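# Stand the lying green post upright in the cyan circle

## Task

Lift the green post that is lying on its side, turn it so it stands upright, and lower it so that its entire base rests inside the cyan circle. Then open the gripper to let go and move the gripper away from it.

## Robot and tools

Robot: one arm with six joints (waist, shoulder, elbow, wrist pitch, wrist yaw, wrist roll) and a two-finger parallel gripper. The fingers point along the gripper's own +x axis and close along its y axis. The reported end_effector_position is the point midway between the finger pads, roughly 3 to 4 cm short of the fingertips.

Frame: every position and orientation uses the scene frame. Its origin is on the table surface right below the arm's base, +z is up, and +y lies to the left when facing along +x. Positions are in metres. Orientations are quaternions written w first (qw, qx, qy, qz). The base itself may sit slightly tilted relative to the table.

Row format, shared by execute_actions and move: 8 numbers [x, y, z, qw, qx, qy, qz, opening]. x, y, z and the quaternion form an absolute target pose for the gripper in the scene frame, not an offset. opening runs from -1 to 1: +1 is fully open (0.088 m), the bare fingers touch near -0.80, and anything lower adds no further closing. Closing from fully open takes at least about 0.5 s.

execute_actions(actions): a list of actions run one after another. Each action is a table of at most 15 rows; each row lasts one control step of 1/30 s, and if fewer than 15 rows are given the final row repeats to fill 15 steps. An action is rejected if its target lies more than 0.6 m from the gripper's starting position along any of the gripper's current axes. If any action is malformed, or the first one fails that distance check against the last reported state, nothing in the call runs. An empty list simply returns the current state and images. To hold an orientation steady, repeat the intended quaternion in every row instead of copying the drifted one from the last result.

move(target, speed, blocking): drives the gripper in a straight line toward a single 8-number row (same layout and frame as above, an absolute pose). speed is the path's top speed in m/s, 0.002 to 0.5 (default 0.25); rotation is capped at twice that figure in rad/s. A path runs 0.5 to 10 s and is cut off at 10 s. Rotation takes the shorter direction. The path ignores obstacles, and the real gripper lags, may wander off the line, and can exceed speed, particularly when the arm is stretched out. The opening is commanded as the move begins. With blocking=false you get a result after 0.5 s while motion continues; until a result reports the move has ended, other moves and execute_actions are refused, so call wait or stop. The result adds a move: line with the outcome (done means stopped close to target; others include off_target, moving, held, fault), the distance left to target, and active limits: paced means the sent pose was clipped, held means a safety check blocked some steps (after which the arm may jump faster than speed).

wait(seconds): 0 to 10 s; lets time pass while the last command is held, and returns early if a running move finishes. stop(): brakes a running move; a fast arm needs space to halt, and the fingers continue to their command. zoom_image(camera, region): camera is cam_high, cam_low or cam_wrist; region is [x0, y0, x1, y1] in pixels of that 504x504 image, origin top-left, no larger than 504 by 504. finished_scene(scene): ends the current scene, given its number; it cannot be reversed, so call it only once the post is standing, released and the gripper has backed off.

Controller behaviour: each control step, the commanded pose is limited to 70 mm and 16 degrees away from the measured pose, and damped inverse kinematics chases it, favouring position over orientation. After an action ends the arm continues only to the last clipped pose, so distant targets need further actions. Joint friction may leave the gripper short or slightly tilted, especially at long reach, and tiny moves may not register; check position and orientation after each step and correct. Hand target in a result is the pose currently being pursued. A pose unreachable line means the clearance check altered or stopped the command (any mounting block under the base counts as arm).

Result lines: the state gives end_effector_position, end_effector_quat_wxyz and linear/angular velocities. Joint positions and velocities list the six joints in base-to-gripper order in rad and rad/s, then the pad gap in m. Joint ranges (rad): waist -3.054 to 3.054, shoulder 0.000 to 3.142, elbow 0.000 to 2.356, wrist pitch -1.571 to 1.571, wrist yaw -1.571 to 1.571, wrist roll -3.142 to 3.142. grip_measured is the finger opening on the command scale; it may carry a fixed error of about 1 mm and reads up to 0.061 narrower while squeezing something hard. To hold firmly, command roughly 0.07 below grip_measured. grip_effort_n is motor effort in newtons (negative closes), capped near 83 N, and stays nonzero at rest because of friction. execute_actions results also list step positions, with HELD marking steps that were held back. MOTOR HOT appears from 50 °C; at 95 °C an OVER-TEMPERATURE FAULT holds the arm, and if it stays hot the arm loses power and goes limp, so avoid holding loads needlessly long.

Cameras: cam_high, cam_low and cam_wrist, each 504x504, returned in that order; the calibration gives intrinsics and world-to-camera transforms, accurate to a few degrees and millimetres.

Cautions: load limits are waist 16.8, shoulder 20.8, elbow 20.8, wrist pitch 5.49, wrist yaw 5.47, wrist roll 5.13 N m, including held weight; exceeding one freezes the arm for 10 s and drops the rest of the call. Contacts hit harder at higher speed and with targets set further beyond the contact point, so approach and place slowly. Do not drop the post, slam it, or push anything off the table. Occasional disturbances may tug the held post or nudge loose items. The simulation keeps running while you think, holding your last command.

Each tool is called as name([rows], argument=value, ...), one row to a line, values as JSON.

## Session

execute_actions(actions=[])

Scene clock: 0.00 s.
end_effector_position=(+0.3675, -0.3004, +0.1181) grip_measured=+0.845 grip_effort_n=n/a end_effector_quat_wxyz=(+0.758, -0.423, +0.223, -0.443) end_effector_velocity=(-0.001, -0.001, -0.002) end_effector_angular_velocity=(+0.011, -0.000, -0.001)
Joint positions: [-0.324  2.924  1.036  1.201  0.443 -0.196  0.08 ]
Joint velocities: [-0.002  0.002  0.002 -0.007 -0.007  0.007 -0.   ]
Heat: hottest shoulder 28 °C (+0.0 °C/min).
Hand target: +0.368, -0.300, +0.118; +0.758, -0.423, +0.223, -0.443

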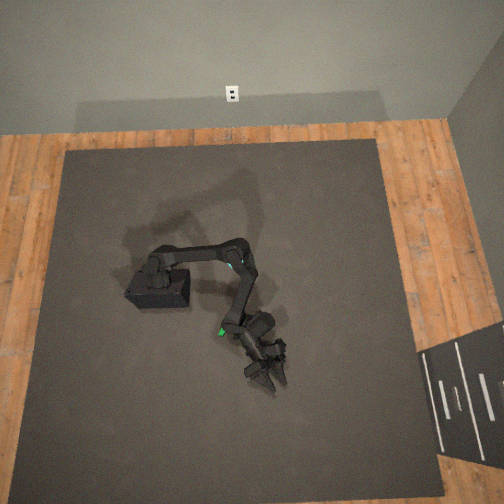

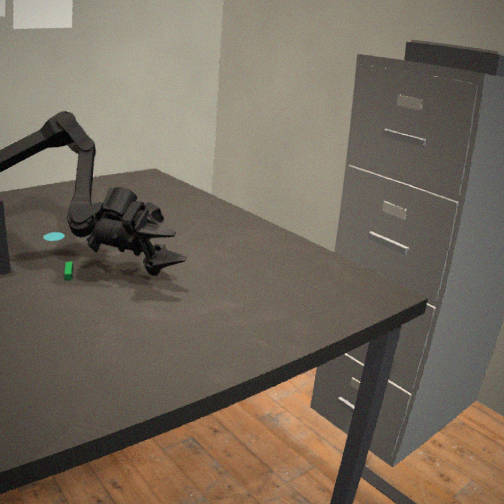

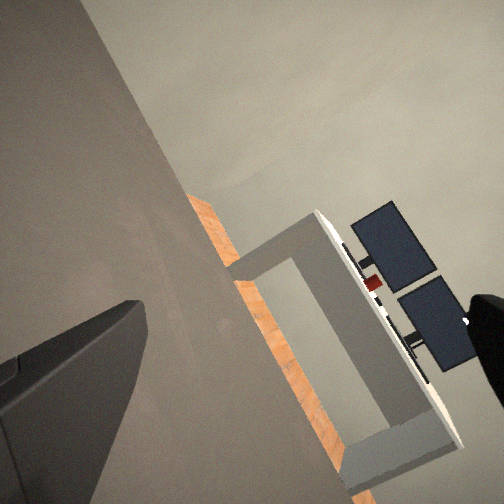

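move(target=[0.3,-0.1,0.3,0.707,0,0.707,0,1])

zoom_image(camera="cam_high", region=[120,220,320,420])

Scene clock: 3.73 s.
end_effector_position=(+0.2970, -0.0969, +0.2992) grip_measured=+1.000 grip_effort_n=15.1 end_effector_quat_wxyz=(+0.714, -0.014, +0.700, -0.015) end_effector_velocity=(-0.003, +0.003, +0.001) end_effector_angular_velocity=(+0.007, +0.014, +0.011)
Joint positions: [-0.752  2.331  1.789 -1.575 -0.526 -0.917  0.088]
Joint velocities: [-0.002 -0.002  0.002 -0.022  0.007 -0.022  0.   ]
Heat: hottest shoulder 28 °C (+0.0 °C/min).
Hand target: +0.298, -0.099, +0.300; +0.716, -0.013, +0.698, -0.013
Off the commanded pose: 0.004 m, 3 deg.
joint sent to its limit — the command would take joint 4 (wrist pitch) past its lower limit, so that joint was sent only as far as its limit.
move: off_target
camera_calibration (this result's frames):
cam_wrist: T_world_to_cam=[[-0.0279451, -0.999501, 0.0147099, -0.0838225], [-0.937682, 0.0313101, 0.346082, 0.211028], [-0.34637, -0.00412192, -0.938089, 0.455803], [0, 0, 0, 1]] pos_world=[0.353412, -0.0885092, 0.355784]

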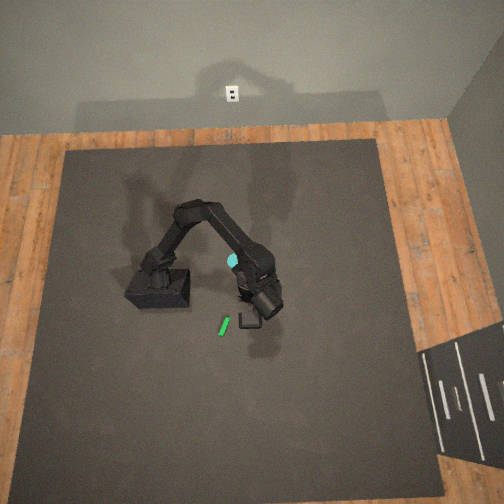

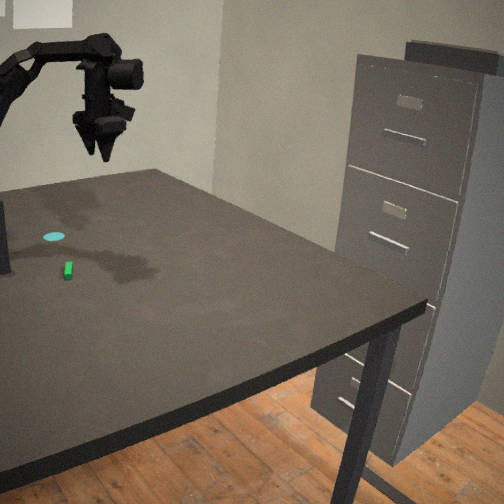

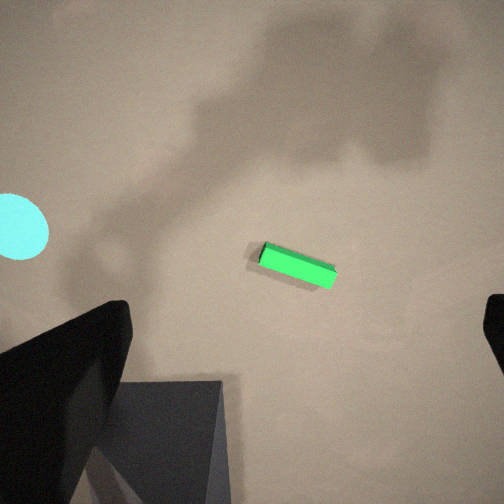

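Region (120, 220, 320, 420) of cam_high's 504x504 image, scaled by 2.520, with more detail than that image has.

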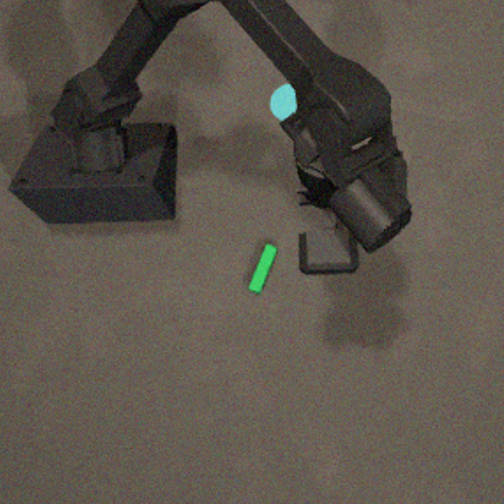

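move(target=[0.24,-0.06,0.12,0.41,-0.497,0.709,0.287,1])

Scene clock: 7.87 s.
end_effector_position=(+0.2411, -0.0624, +0.1195) grip_measured=+1.000 grip_effort_n=14.2 end_effector_quat_wxyz=(+0.413, -0.495, +0.709, +0.285) end_effector_velocity=(-0.003, +0.002, -0.002) end_effector_angular_velocity=(+0.009, +0.004, -0.013)
Joint positions: [-0.252  1.984  0.888 -0.71  -0.227 -1.582  0.088]
Joint velocities: [ 0.002 -0.002 -0.007 -0.007 -0.007  0.007  0.   ]
Heat: hottest shoulder 29 °C (+7.6 °C/min).
Hand target: +0.240, -0.061, +0.120; +0.411, -0.498, +0.708, +0.285
Off the commanded pose: 0.003 m, 0 deg.
move: done
camera_calibration (this result's frames):
cam_wrist: T_world_to_cam=[[0.924683, -0.380716, -0.00397304, -0.237121], [-0.235881, -0.581037, 0.778946, -0.0394184], [-0.298866, -0.719341, -0.627079, 0.174738], [0, 0, 0, 1]] pos_world=[0.262187, 0.0125166, 0.139337]

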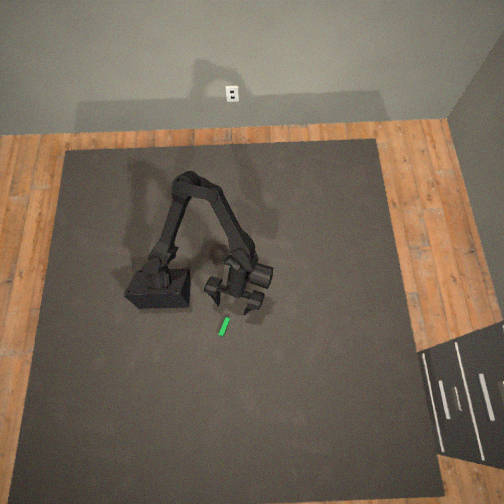

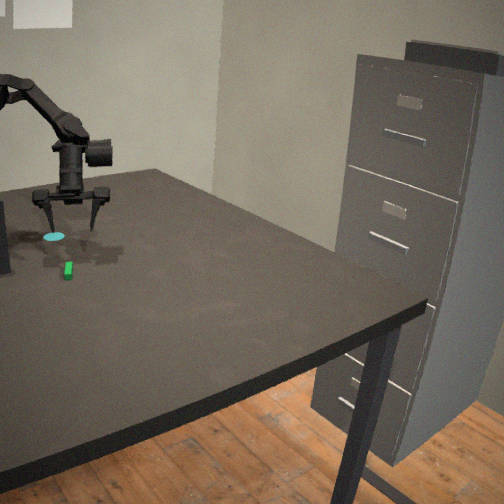

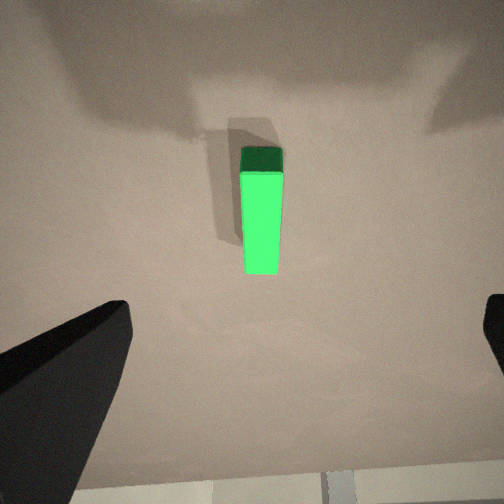

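move(target=[0.222,-0.088,0.04,0.41,-0.497,0.709,0.287,0.3], speed=0.1)

zoom_image(camera="cam_low", region=[0,180,140,320])

Scene clock: 9.27 s.
end_effector_position=(+0.2267, -0.0877, +0.0430) grip_measured=+0.303 grip_effort_n=-18.4 end_effector_quat_wxyz=(+0.411, -0.504, +0.705, +0.285) end_effector_velocity=(-0.001, -0.001, -0.002) end_effector_angular_velocity=(+0.009, +0.002, +0.003)
Joint positions: [-0.127  2.189  0.753 -0.325 -0.247 -1.465  0.054]
Joint velocities: [-0.002  0.007 -0.002  0.007 -0.007 -0.007 -0.   ]
Heat: hottest shoulder 29 °C (+6.5 °C/min).
Hand target: +0.222, -0.088, +0.040; +0.410, -0.497, +0.709, +0.287
Off the commanded pose: 0.006 m, 1 deg.
move: done
camera_calibration (this result's frames):
cam_wrist: T_world_to_cam=[[0.931469, -0.363801, 0.00378865, -0.234105], [-0.229399, -0.579202, 0.782241, 0.000553047], [-0.282386, -0.729502, -0.622965, 0.0995124], [0, 0, 0, 1]] pos_world=[0.24629, -0.012253, 0.0624471]

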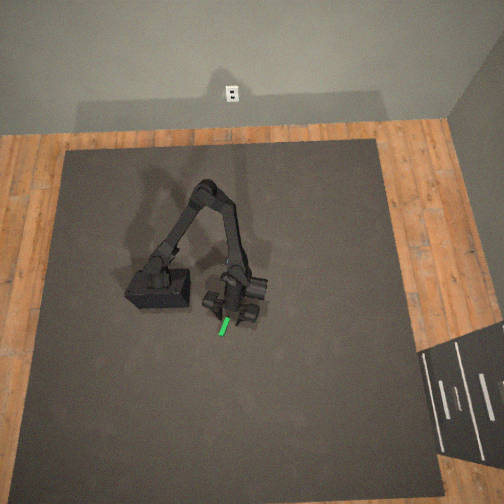

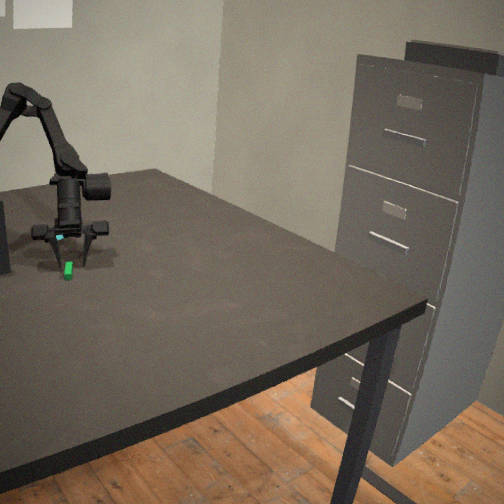

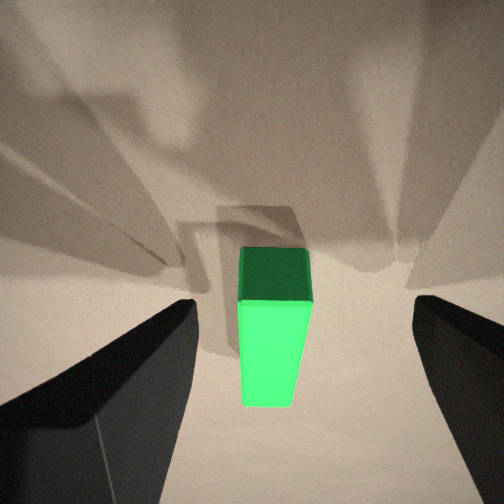

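Region (0, 180, 140, 320) of cam_low's 504x504 image, scaled by 3.600, with more detail than that image has.

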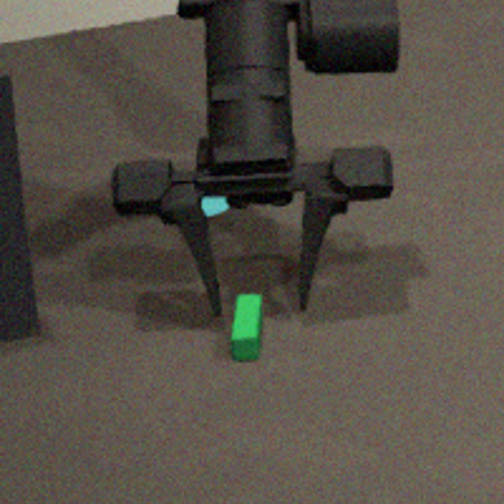

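move(target=[0.212,-0.09,0.031,0.41,-0.497,0.709,0.287,0.3], speed=0.04)

move(target=[0.212,-0.09,0.031,0.41,-0.497,0.709,0.287,-0.6])

move(target=[0.22,-0.07,0.15,0.41,-0.497,0.709,0.287,-0.6], speed=0.15)

Scene clock: 10.13 s.
end_effector_position=(+0.2163, -0.0897, +0.0340) grip_measured=+0.303 grip_effort_n=-17.9 end_effector_quat_wxyz=(+0.410, -0.503, +0.706, +0.285) end_effector_velocity=(-0.004, +0.001, -0.000) end_effector_angular_velocity=(+0.010, +0.009, -0.004)
Joint positions: [-0.113  2.207  0.71  -0.262 -0.25  -1.45   0.054]
Joint velocities: [-0.002 -0.002 -0.007 -0.007 -0.007 -0.007 -0.   ]
Heat: hottest shoulder 29 °C (+5.9 °C/min).
Hand target: +0.212, -0.090, +0.031; +0.410, -0.497, +0.709, +0.287
Off the commanded pose: 0.005 m, 1 deg.
move: done
camera_calibration (this result's frames):
cam_wrist: T_world_to_cam=[[0.930791, -0.365541, 0.00271787, -0.225135], [-0.22953, -0.578643, 0.782616, 0.00415217], [-0.284505, -0.729076, -0.622498, 0.0899818], [0, 0, 0, 1]] pos_world=[0.236107, -0.0142899, 0.0533759]

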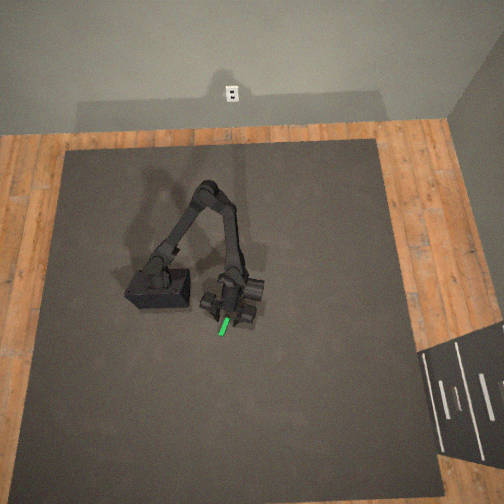

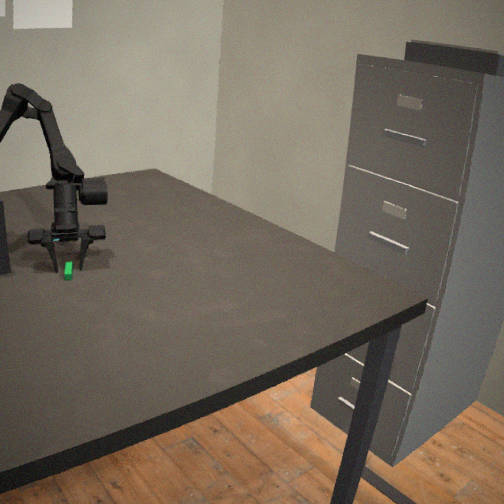

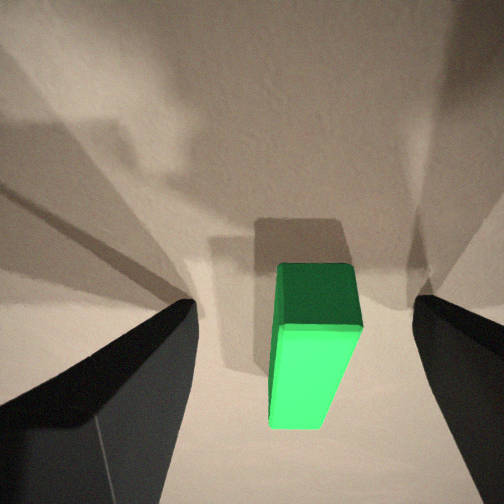

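Scene clock: 10.83 s.
end_effector_position=(+0.2162, -0.0898, +0.0341) grip_measured=-0.493 grip_effort_n=-83.5 end_effector_quat_wxyz=(+0.410, -0.503, +0.706, +0.285) end_effector_velocity=(-0.003, +0.000, +0.002) end_effector_angular_velocity=(-0.006, +0.009, -0.020)
Joint positions: [-0.113  2.207  0.71  -0.263 -0.249 -1.45   0.015]
Joint velocities: [-0.002 -0.002  0.002 -0.022  0.007  0.007 -0.   ]
Heat: hottest shoulder 29 °C (+5.5 °C/min).
Hand target: +0.212, -0.090, +0.031; +0.410, -0.497, +0.709, +0.287
Off the commanded pose: 0.005 m, 1 deg.
move: done
camera_calibration (this result's frames):
cam_wrist: T_world_to_cam=[[0.930709, -0.365751, 0.00255547, -0.225067], [-0.229313, -0.57805, 0.783118, 0.0040251], [-0.284949, -0.729441, -0.621868, 0.0899761], [0, 0, 0, 1]] pos_world=[0.236034, -0.0143596, 0.0533763]

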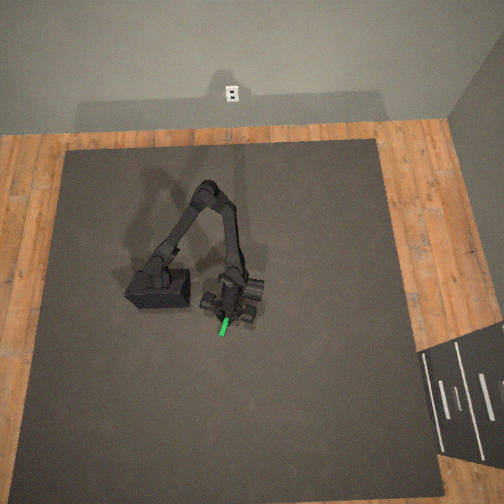

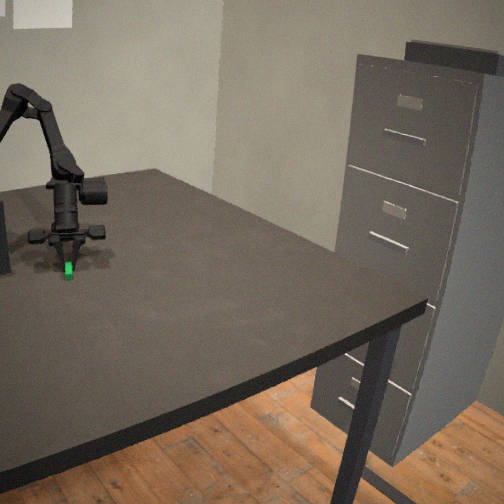

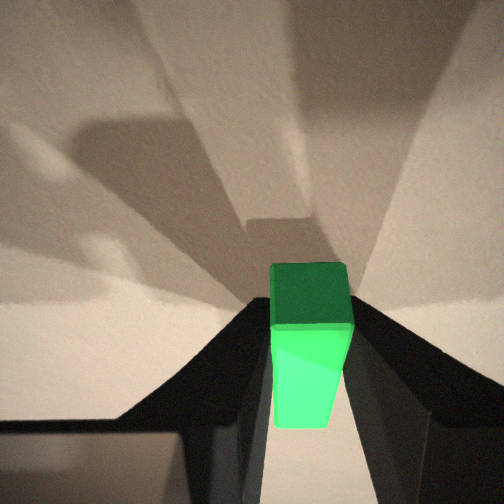

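Scene clock: 12.10 s.
end_effector_position=(+0.2159, -0.0696, +0.1458) grip_measured=-0.493 grip_effort_n=-83.5 end_effector_quat_wxyz=(+0.410, -0.490, +0.712, +0.291) end_effector_velocity=(-0.004, +0.003, -0.000) end_effector_angular_velocity=(+0.016, +0.013, -0.009)
Joint positions: [-0.366  1.914  0.85  -0.783 -0.199 -1.703  0.015]
Joint velocities: [-0.002 -0.002 -0.002 -0.022 -0.007 -0.007 -0.   ]
Heat: hottest shoulder 29 °C (+5.0 °C/min).
Hand target: +0.220, -0.070, +0.150; +0.410, -0.497, +0.709, +0.287
Off the commanded pose: 0.006 m, 1 deg.
move: done
camera_calibration (this result's frames):
cam_wrist: T_world_to_cam=[[0.922978, -0.384267, -0.0212452, -0.213793], [-0.225991, -0.585841, 0.778279, -0.0723977], [-0.311513, -0.713533, -0.627559, 0.181768], [0, 0, 0, 1]] pos_world=[0.237588, 0.00513028, 0.165874]

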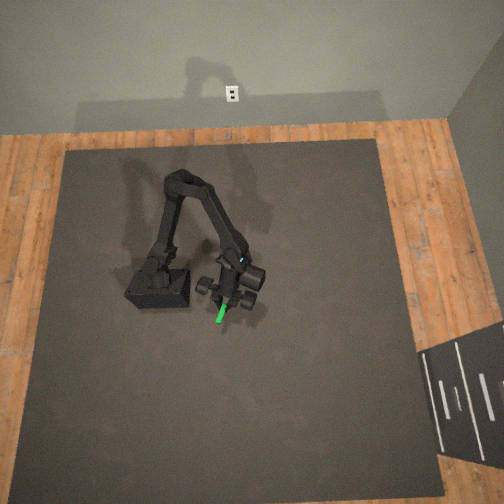

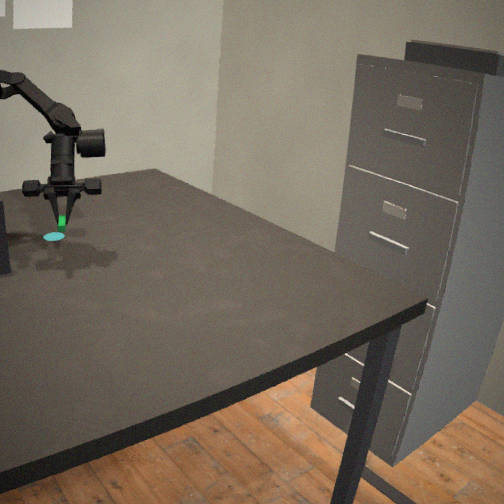

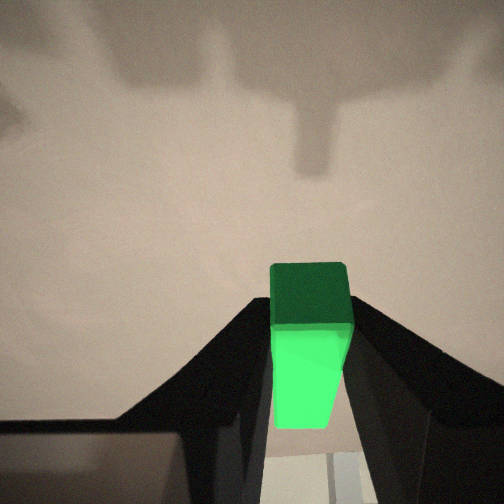

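move(target=[0.24,0.134,0.13,0.837,0.129,0.224,-0.483,-0.6], speed=0.4)

zoom_image(camera="cam_low", region=[0,140,140,280])

Scene clock: 15.90 s.
end_effector_position=(+0.2379, +0.1329, +0.1310) grip_measured=-0.493 grip_effort_n=-83.5 end_effector_quat_wxyz=(+0.838, +0.133, +0.224, -0.480) end_effector_velocity=(-0.002, -0.001, +0.001) end_effector_angular_velocity=(-0.014, +0.029, -0.002)
Joint positions: [ 0.657  1.299  0.78  -0.768  0.421  1.823  0.015]
Joint velocities: [-0.002  0.002  0.007 -0.022 -0.007 -0.022 -0.   ]
Heat: hottest shoulder 29 °C (+3.8 °C/min).
Hand target: +0.239, +0.134, +0.130; +0.838, +0.132, +0.223, -0.481
Off the commanded pose: 0.003 m, 1 deg.
move: done
camera_calibration (this result's frames):
cam_wrist: T_world_to_cam=[[-0.858641, -0.510709, -0.0437223, 0.286968], [-0.377655, 0.687995, -0.619709, 0.112616], [0.346571, -0.515596, -0.783613, 0.161439], [0, 0, 0, 1]] pos_world=[0.232982, 0.152315, 0.208841]

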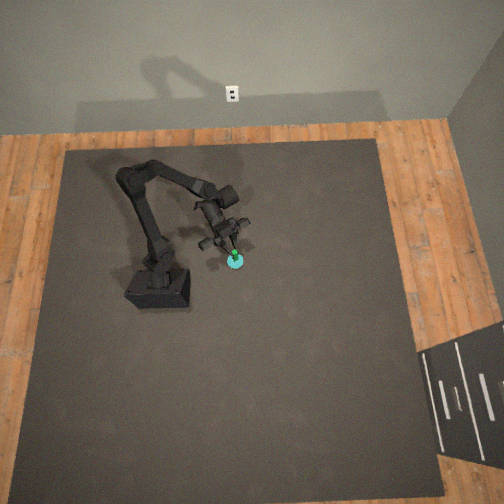

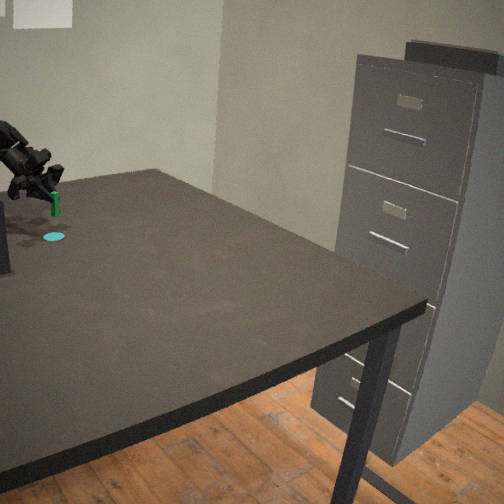

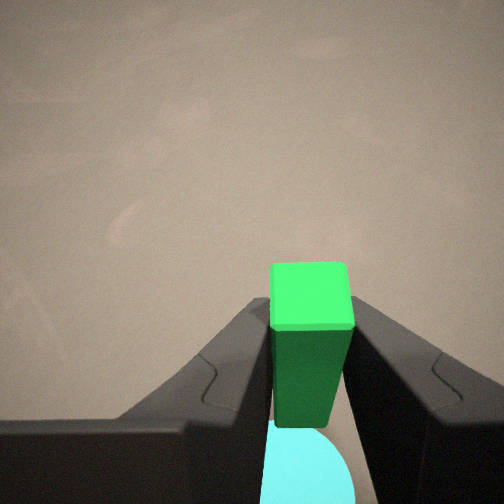

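Region (0, 140, 140, 280) of cam_low's 504x504 image, scaled by 3.600, with more detail than that image has.

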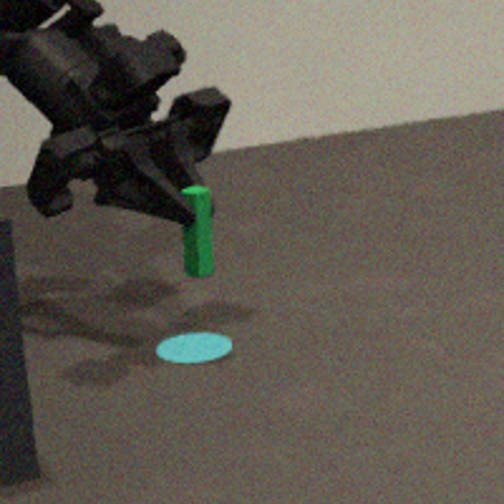

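move(target=[0.24,0.14,0.082,0.837,0.129,0.224,-0.483,-0.6], speed=0.08)

zoom_image(camera="cam_low", region=[0,170,100,270])

zoom_image(camera="cam_high", region=[190,210,280,300])

Scene clock: 16.97 s.
end_effector_position=(+0.2387, +0.1397, +0.0837) grip_measured=-0.493 grip_effort_n=-83.5 end_effector_quat_wxyz=(+0.836, +0.130, +0.225, -0.482) end_effector_velocity=(+0.000, -0.001, +0.002) end_effector_angular_velocity=(-0.007, -0.008, -0.007)
Joint positions: [ 0.782  1.468  0.798 -0.681  0.451  1.955  0.015]
Joint velocities: [-0.002  0.002  0.002 -0.007  0.007  0.007 -0.   ]
Heat: hottest shoulder 29 °C (+3.5 °C/min).
Hand target: +0.240, +0.140, +0.082; +0.837, +0.129, +0.224, -0.483
Off the commanded pose: 0.002 m, 0 deg.
move: done
camera_calibration (this result's frames):
cam_wrist: T_world_to_cam=[[-0.860858, -0.50756, -0.0361381, 0.288532], [-0.378873, 0.686763, -0.620332, 0.0795203], [0.339674, -0.520326, -0.783507, 0.129857], [0, 0, 0, 1]] pos_world=[0.234404, 0.159403, 0.161499]

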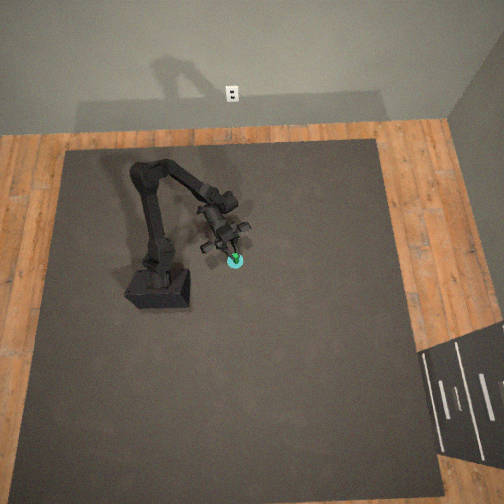

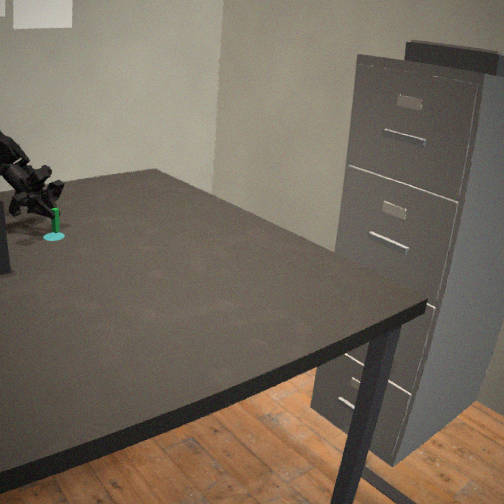

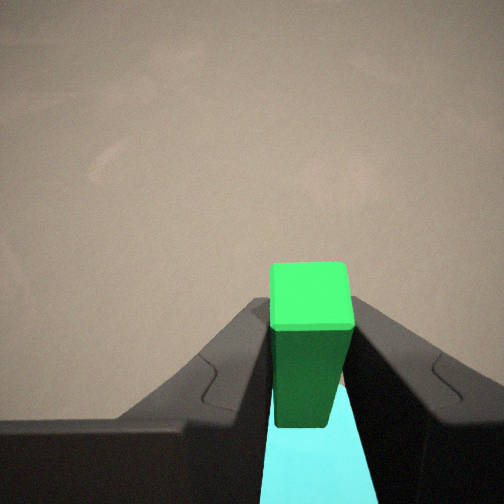

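Region (0, 170, 100, 270) of cam_low's 504x504 image, scaled by 5.040, with more detail than that image has.

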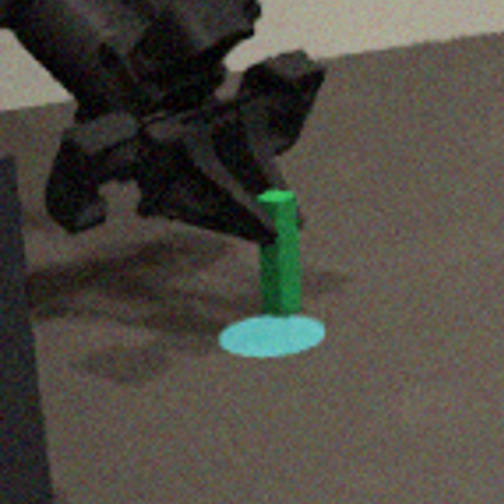

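Region (190, 210, 280, 300) of cam_high's 504x504 image, scaled by 5.600, with more detail than that image has.

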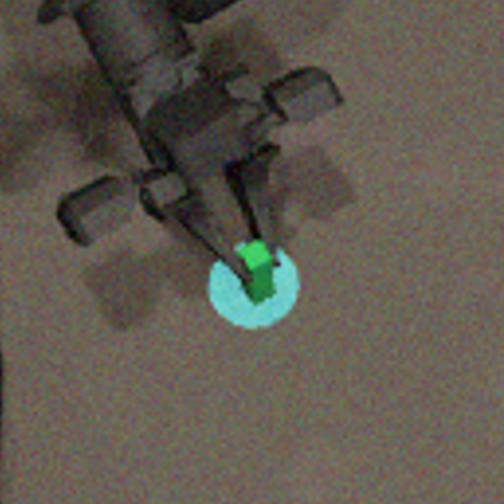

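move(target=[0.233,0.149,0.064,0.837,0.129,0.224,-0.483,-0.6], speed=0.03)

zoom_image(camera="cam_low", region=[0,170,100,270])

zoom_image(camera="cam_high", region=[190,210,280,300])

Scene clock: 18.03 s.
end_effector_position=(+0.2326, +0.1489, +0.0665) grip_measured=-0.493 grip_effort_n=-83.5 end_effector_quat_wxyz=(+0.837, +0.132, +0.224, -0.481) end_effector_velocity=(+0.001, -0.001, +0.002) end_effector_angular_velocity=(-0.013, +0.003, +0.001)
Joint positions: [ 0.856  1.522  0.823 -0.685  0.468  2.037  0.015]
Joint velocities: [-0.002  0.002  0.002 -0.007  0.007 -0.007 -0.   ]
Heat: hottest shoulder 29 °C (+3.3 °C/min).
Hand target: +0.233, +0.149, +0.064; +0.837, +0.129, +0.224, -0.483
Off the commanded pose: 0.003 m, 0 deg.
move: done
camera_calibration (this result's frames):
cam_wrist: T_world_to_cam=[[-0.86012, -0.508533, -0.0398459, 0.287527], [-0.377277, 0.686796, -0.621268, 0.0598599], [0.343301, -0.519332, -0.782584, 0.122204], [0, 0, 0, 1]] pos_world=[0.227939, 0.16857, 0.144281]

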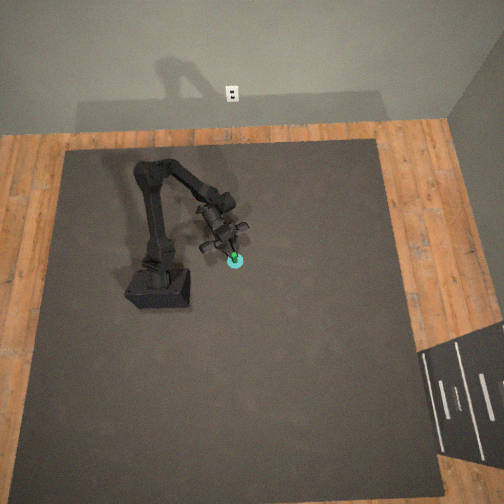

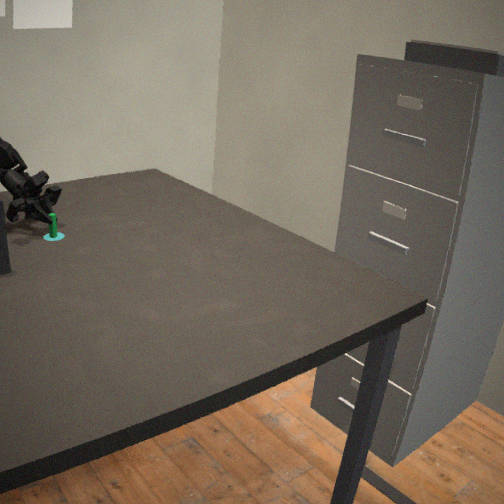

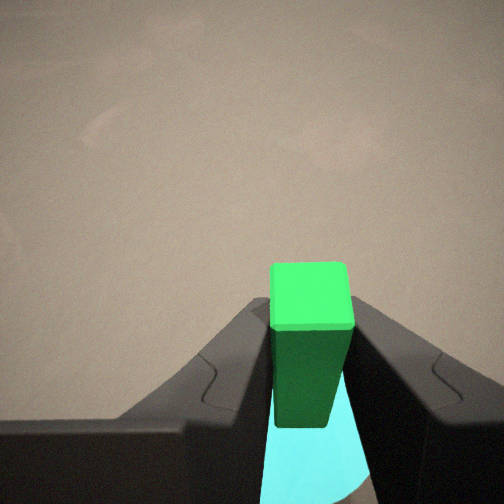

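Region (0, 170, 100, 270) of cam_low's 504x504 image, scaled by 5.040, with more detail than that image has.

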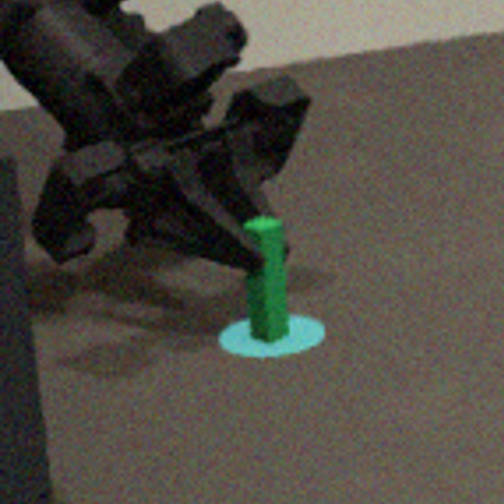

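Region (190, 210, 280, 300) of cam_high's 504x504 image, scaled by 5.600, with more detail than that image has.

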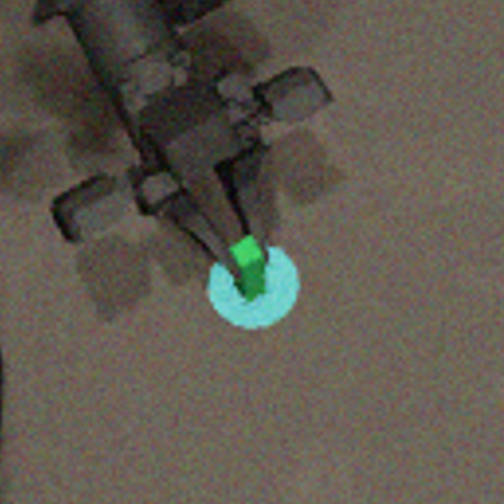

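Nearly touching.

move(target=[0.233,0.149,0.061,0.837,0.129,0.224,-0.483,-0.6], speed=0.01)

move(target=[0.233,0.149,0.061,0.837,0.129,0.224,-0.483,0.4])

move(target=[0.2,0.21,0.13,0.837,0.129,0.224,-0.483,0.4], speed=0.15)

Scene clock: 18.90 s.
end_effector_position=(+0.2330, +0.1483, +0.0660) grip_measured=-0.493 grip_effort_n=-83.5 end_effector_quat_wxyz=(+0.838, +0.130, +0.220, -0.482) end_effector_velocity=(-0.001, +0.001, -0.002) end_effector_angular_velocity=(+0.017, +0.014, -0.003)
Joint positions: [ 0.859  1.529  0.825 -0.685  0.477  2.044  0.015]
Joint velocities: [-0.002 -0.002 -0.002  0.007 -0.022 -0.007 -0.   ]
Heat: hottest shoulder 29 °C (+3.2 °C/min).
Hand target: +0.233, +0.149, +0.061; +0.837, +0.129, +0.224, -0.483
Off the commanded pose: 0.005 m, 0 deg.
move: done
camera_calibration (this result's frames):
cam_wrist: T_world_to_cam=[[-0.860221, -0.50825, -0.0412635, 0.287653], [-0.373311, 0.682821, -0.628008, 0.0601433], [0.347361, -0.524822, -0.777112, 0.120862], [0, 0, 0, 1]] pos_world=[0.227914, 0.168563, 0.143563]

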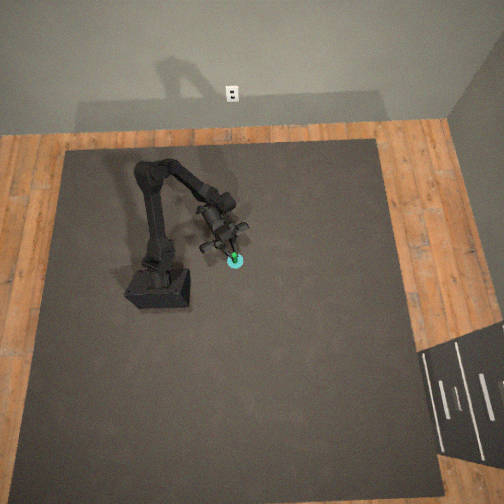

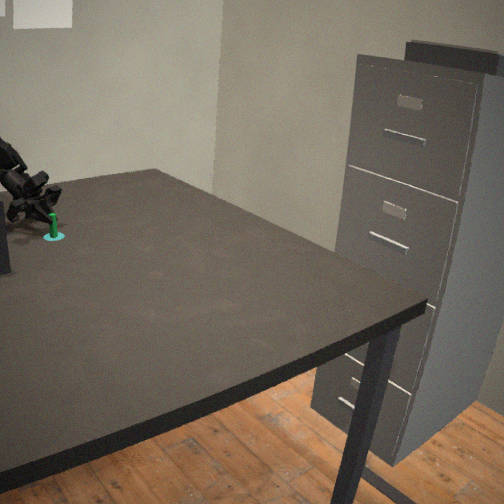

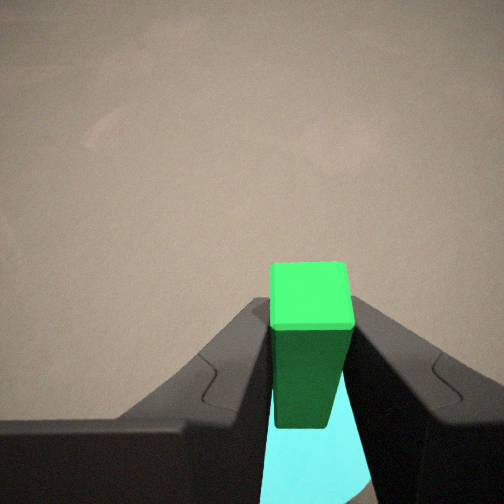

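Scene clock: 19.60 s.
end_effector_position=(+0.2327, +0.1486, +0.0638) grip_measured=+0.397 grip_effort_n=15.6 end_effector_quat_wxyz=(+0.838, +0.130, +0.222, -0.481) end_effector_velocity=(-0.001, +0.002, -0.002) end_effector_angular_velocity=(+0.014, +0.023, +0.006)
Joint positions: [ 0.862  1.535  0.825 -0.68   0.474  2.044  0.058]
Joint velocities: [-0.002 -0.007 -0.002  0.007 -0.022 -0.022  0.   ]
Heat: hottest shoulder 29 °C (+3.1 °C/min).
Hand target: +0.233, +0.149, +0.061; +0.837, +0.129, +0.224, -0.483
Off the commanded pose: 0.003 m, 0 deg.
move: done
camera_calibration (this result's frames):
cam_wrist: T_world_to_cam=[[-0.859642, -0.509443, -0.0385107, 0.287288], [-0.376841, 0.683173, -0.625512, 0.0591149], [0.344972, -0.523205, -0.779263, 0.11984], [0, 0, 0, 1]] pos_world=[0.227901, 0.168672, 0.141427]

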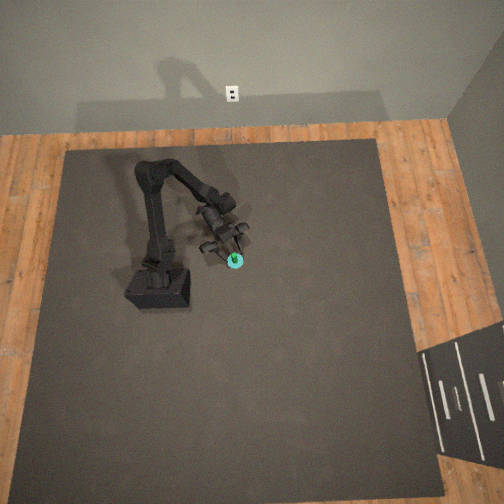

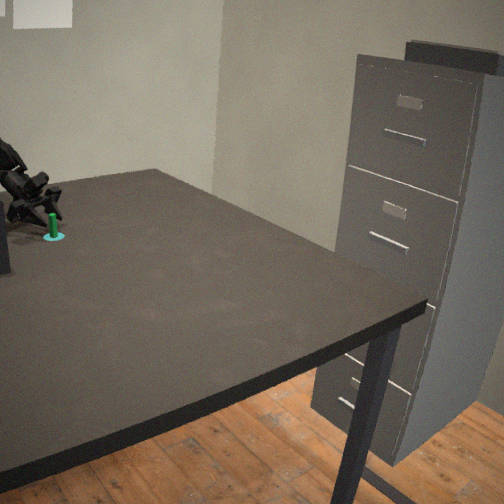

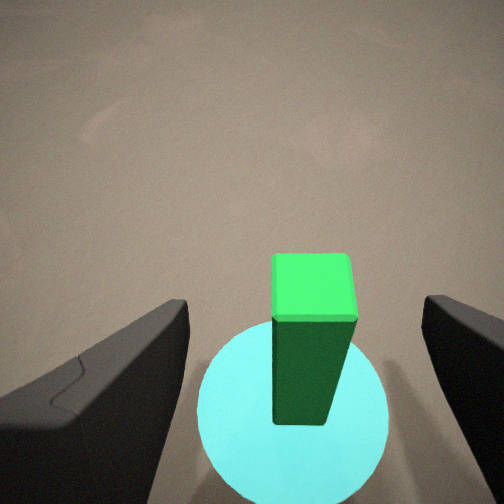

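Scene clock: 20.70 s.
end_effector_position=(+0.1994, +0.2055, +0.1276) grip_measured=+0.397 grip_effort_n=16.0 end_effector_quat_wxyz=(+0.834, +0.123, +0.224, -0.488) end_effector_velocity=(-0.000, +0.001, +0.001) end_effector_angular_velocity=(+0.009, -0.004, -0.008)
Joint positions: [ 0.96   1.367  1.038 -1.131  0.482  2.153  0.058]
Joint velocities: [-0.002 -0.002  0.007 -0.007 -0.007  0.007 -0.   ]
Heat: hottest shoulder 29 °C (+2.9 °C/min).
Hand target: +0.200, +0.209, +0.130; +0.837, +0.129, +0.224, -0.483
Off the commanded pose: 0.005 m, 1 deg.
move: done
camera_calibration (this result's frames):
cam_wrist: T_world_to_cam=[[-0.865794, -0.499942, -0.0214036, 0.287179], [-0.37737, 0.680419, -0.628189, 0.0486359], [0.328622, -0.535805, -0.777766, 0.216502], [0, 0, 0, 1]] pos_world=[0.195844, 0.226483, 0.205087]

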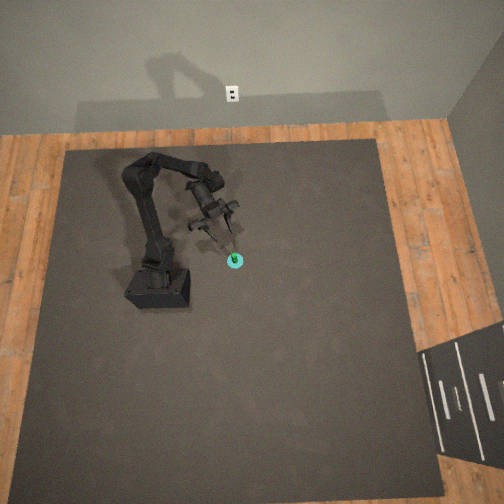

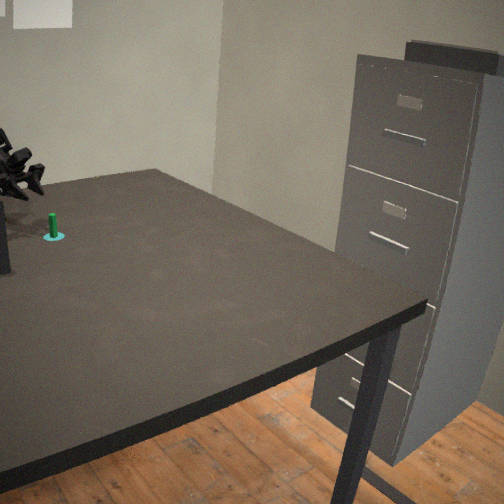

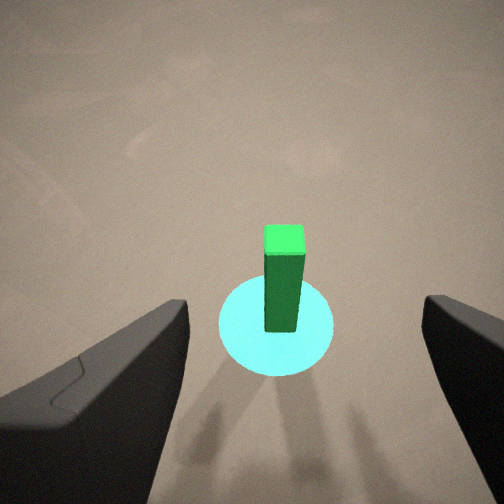

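finished_scene(scene=1)

The scene is finished: the task was done.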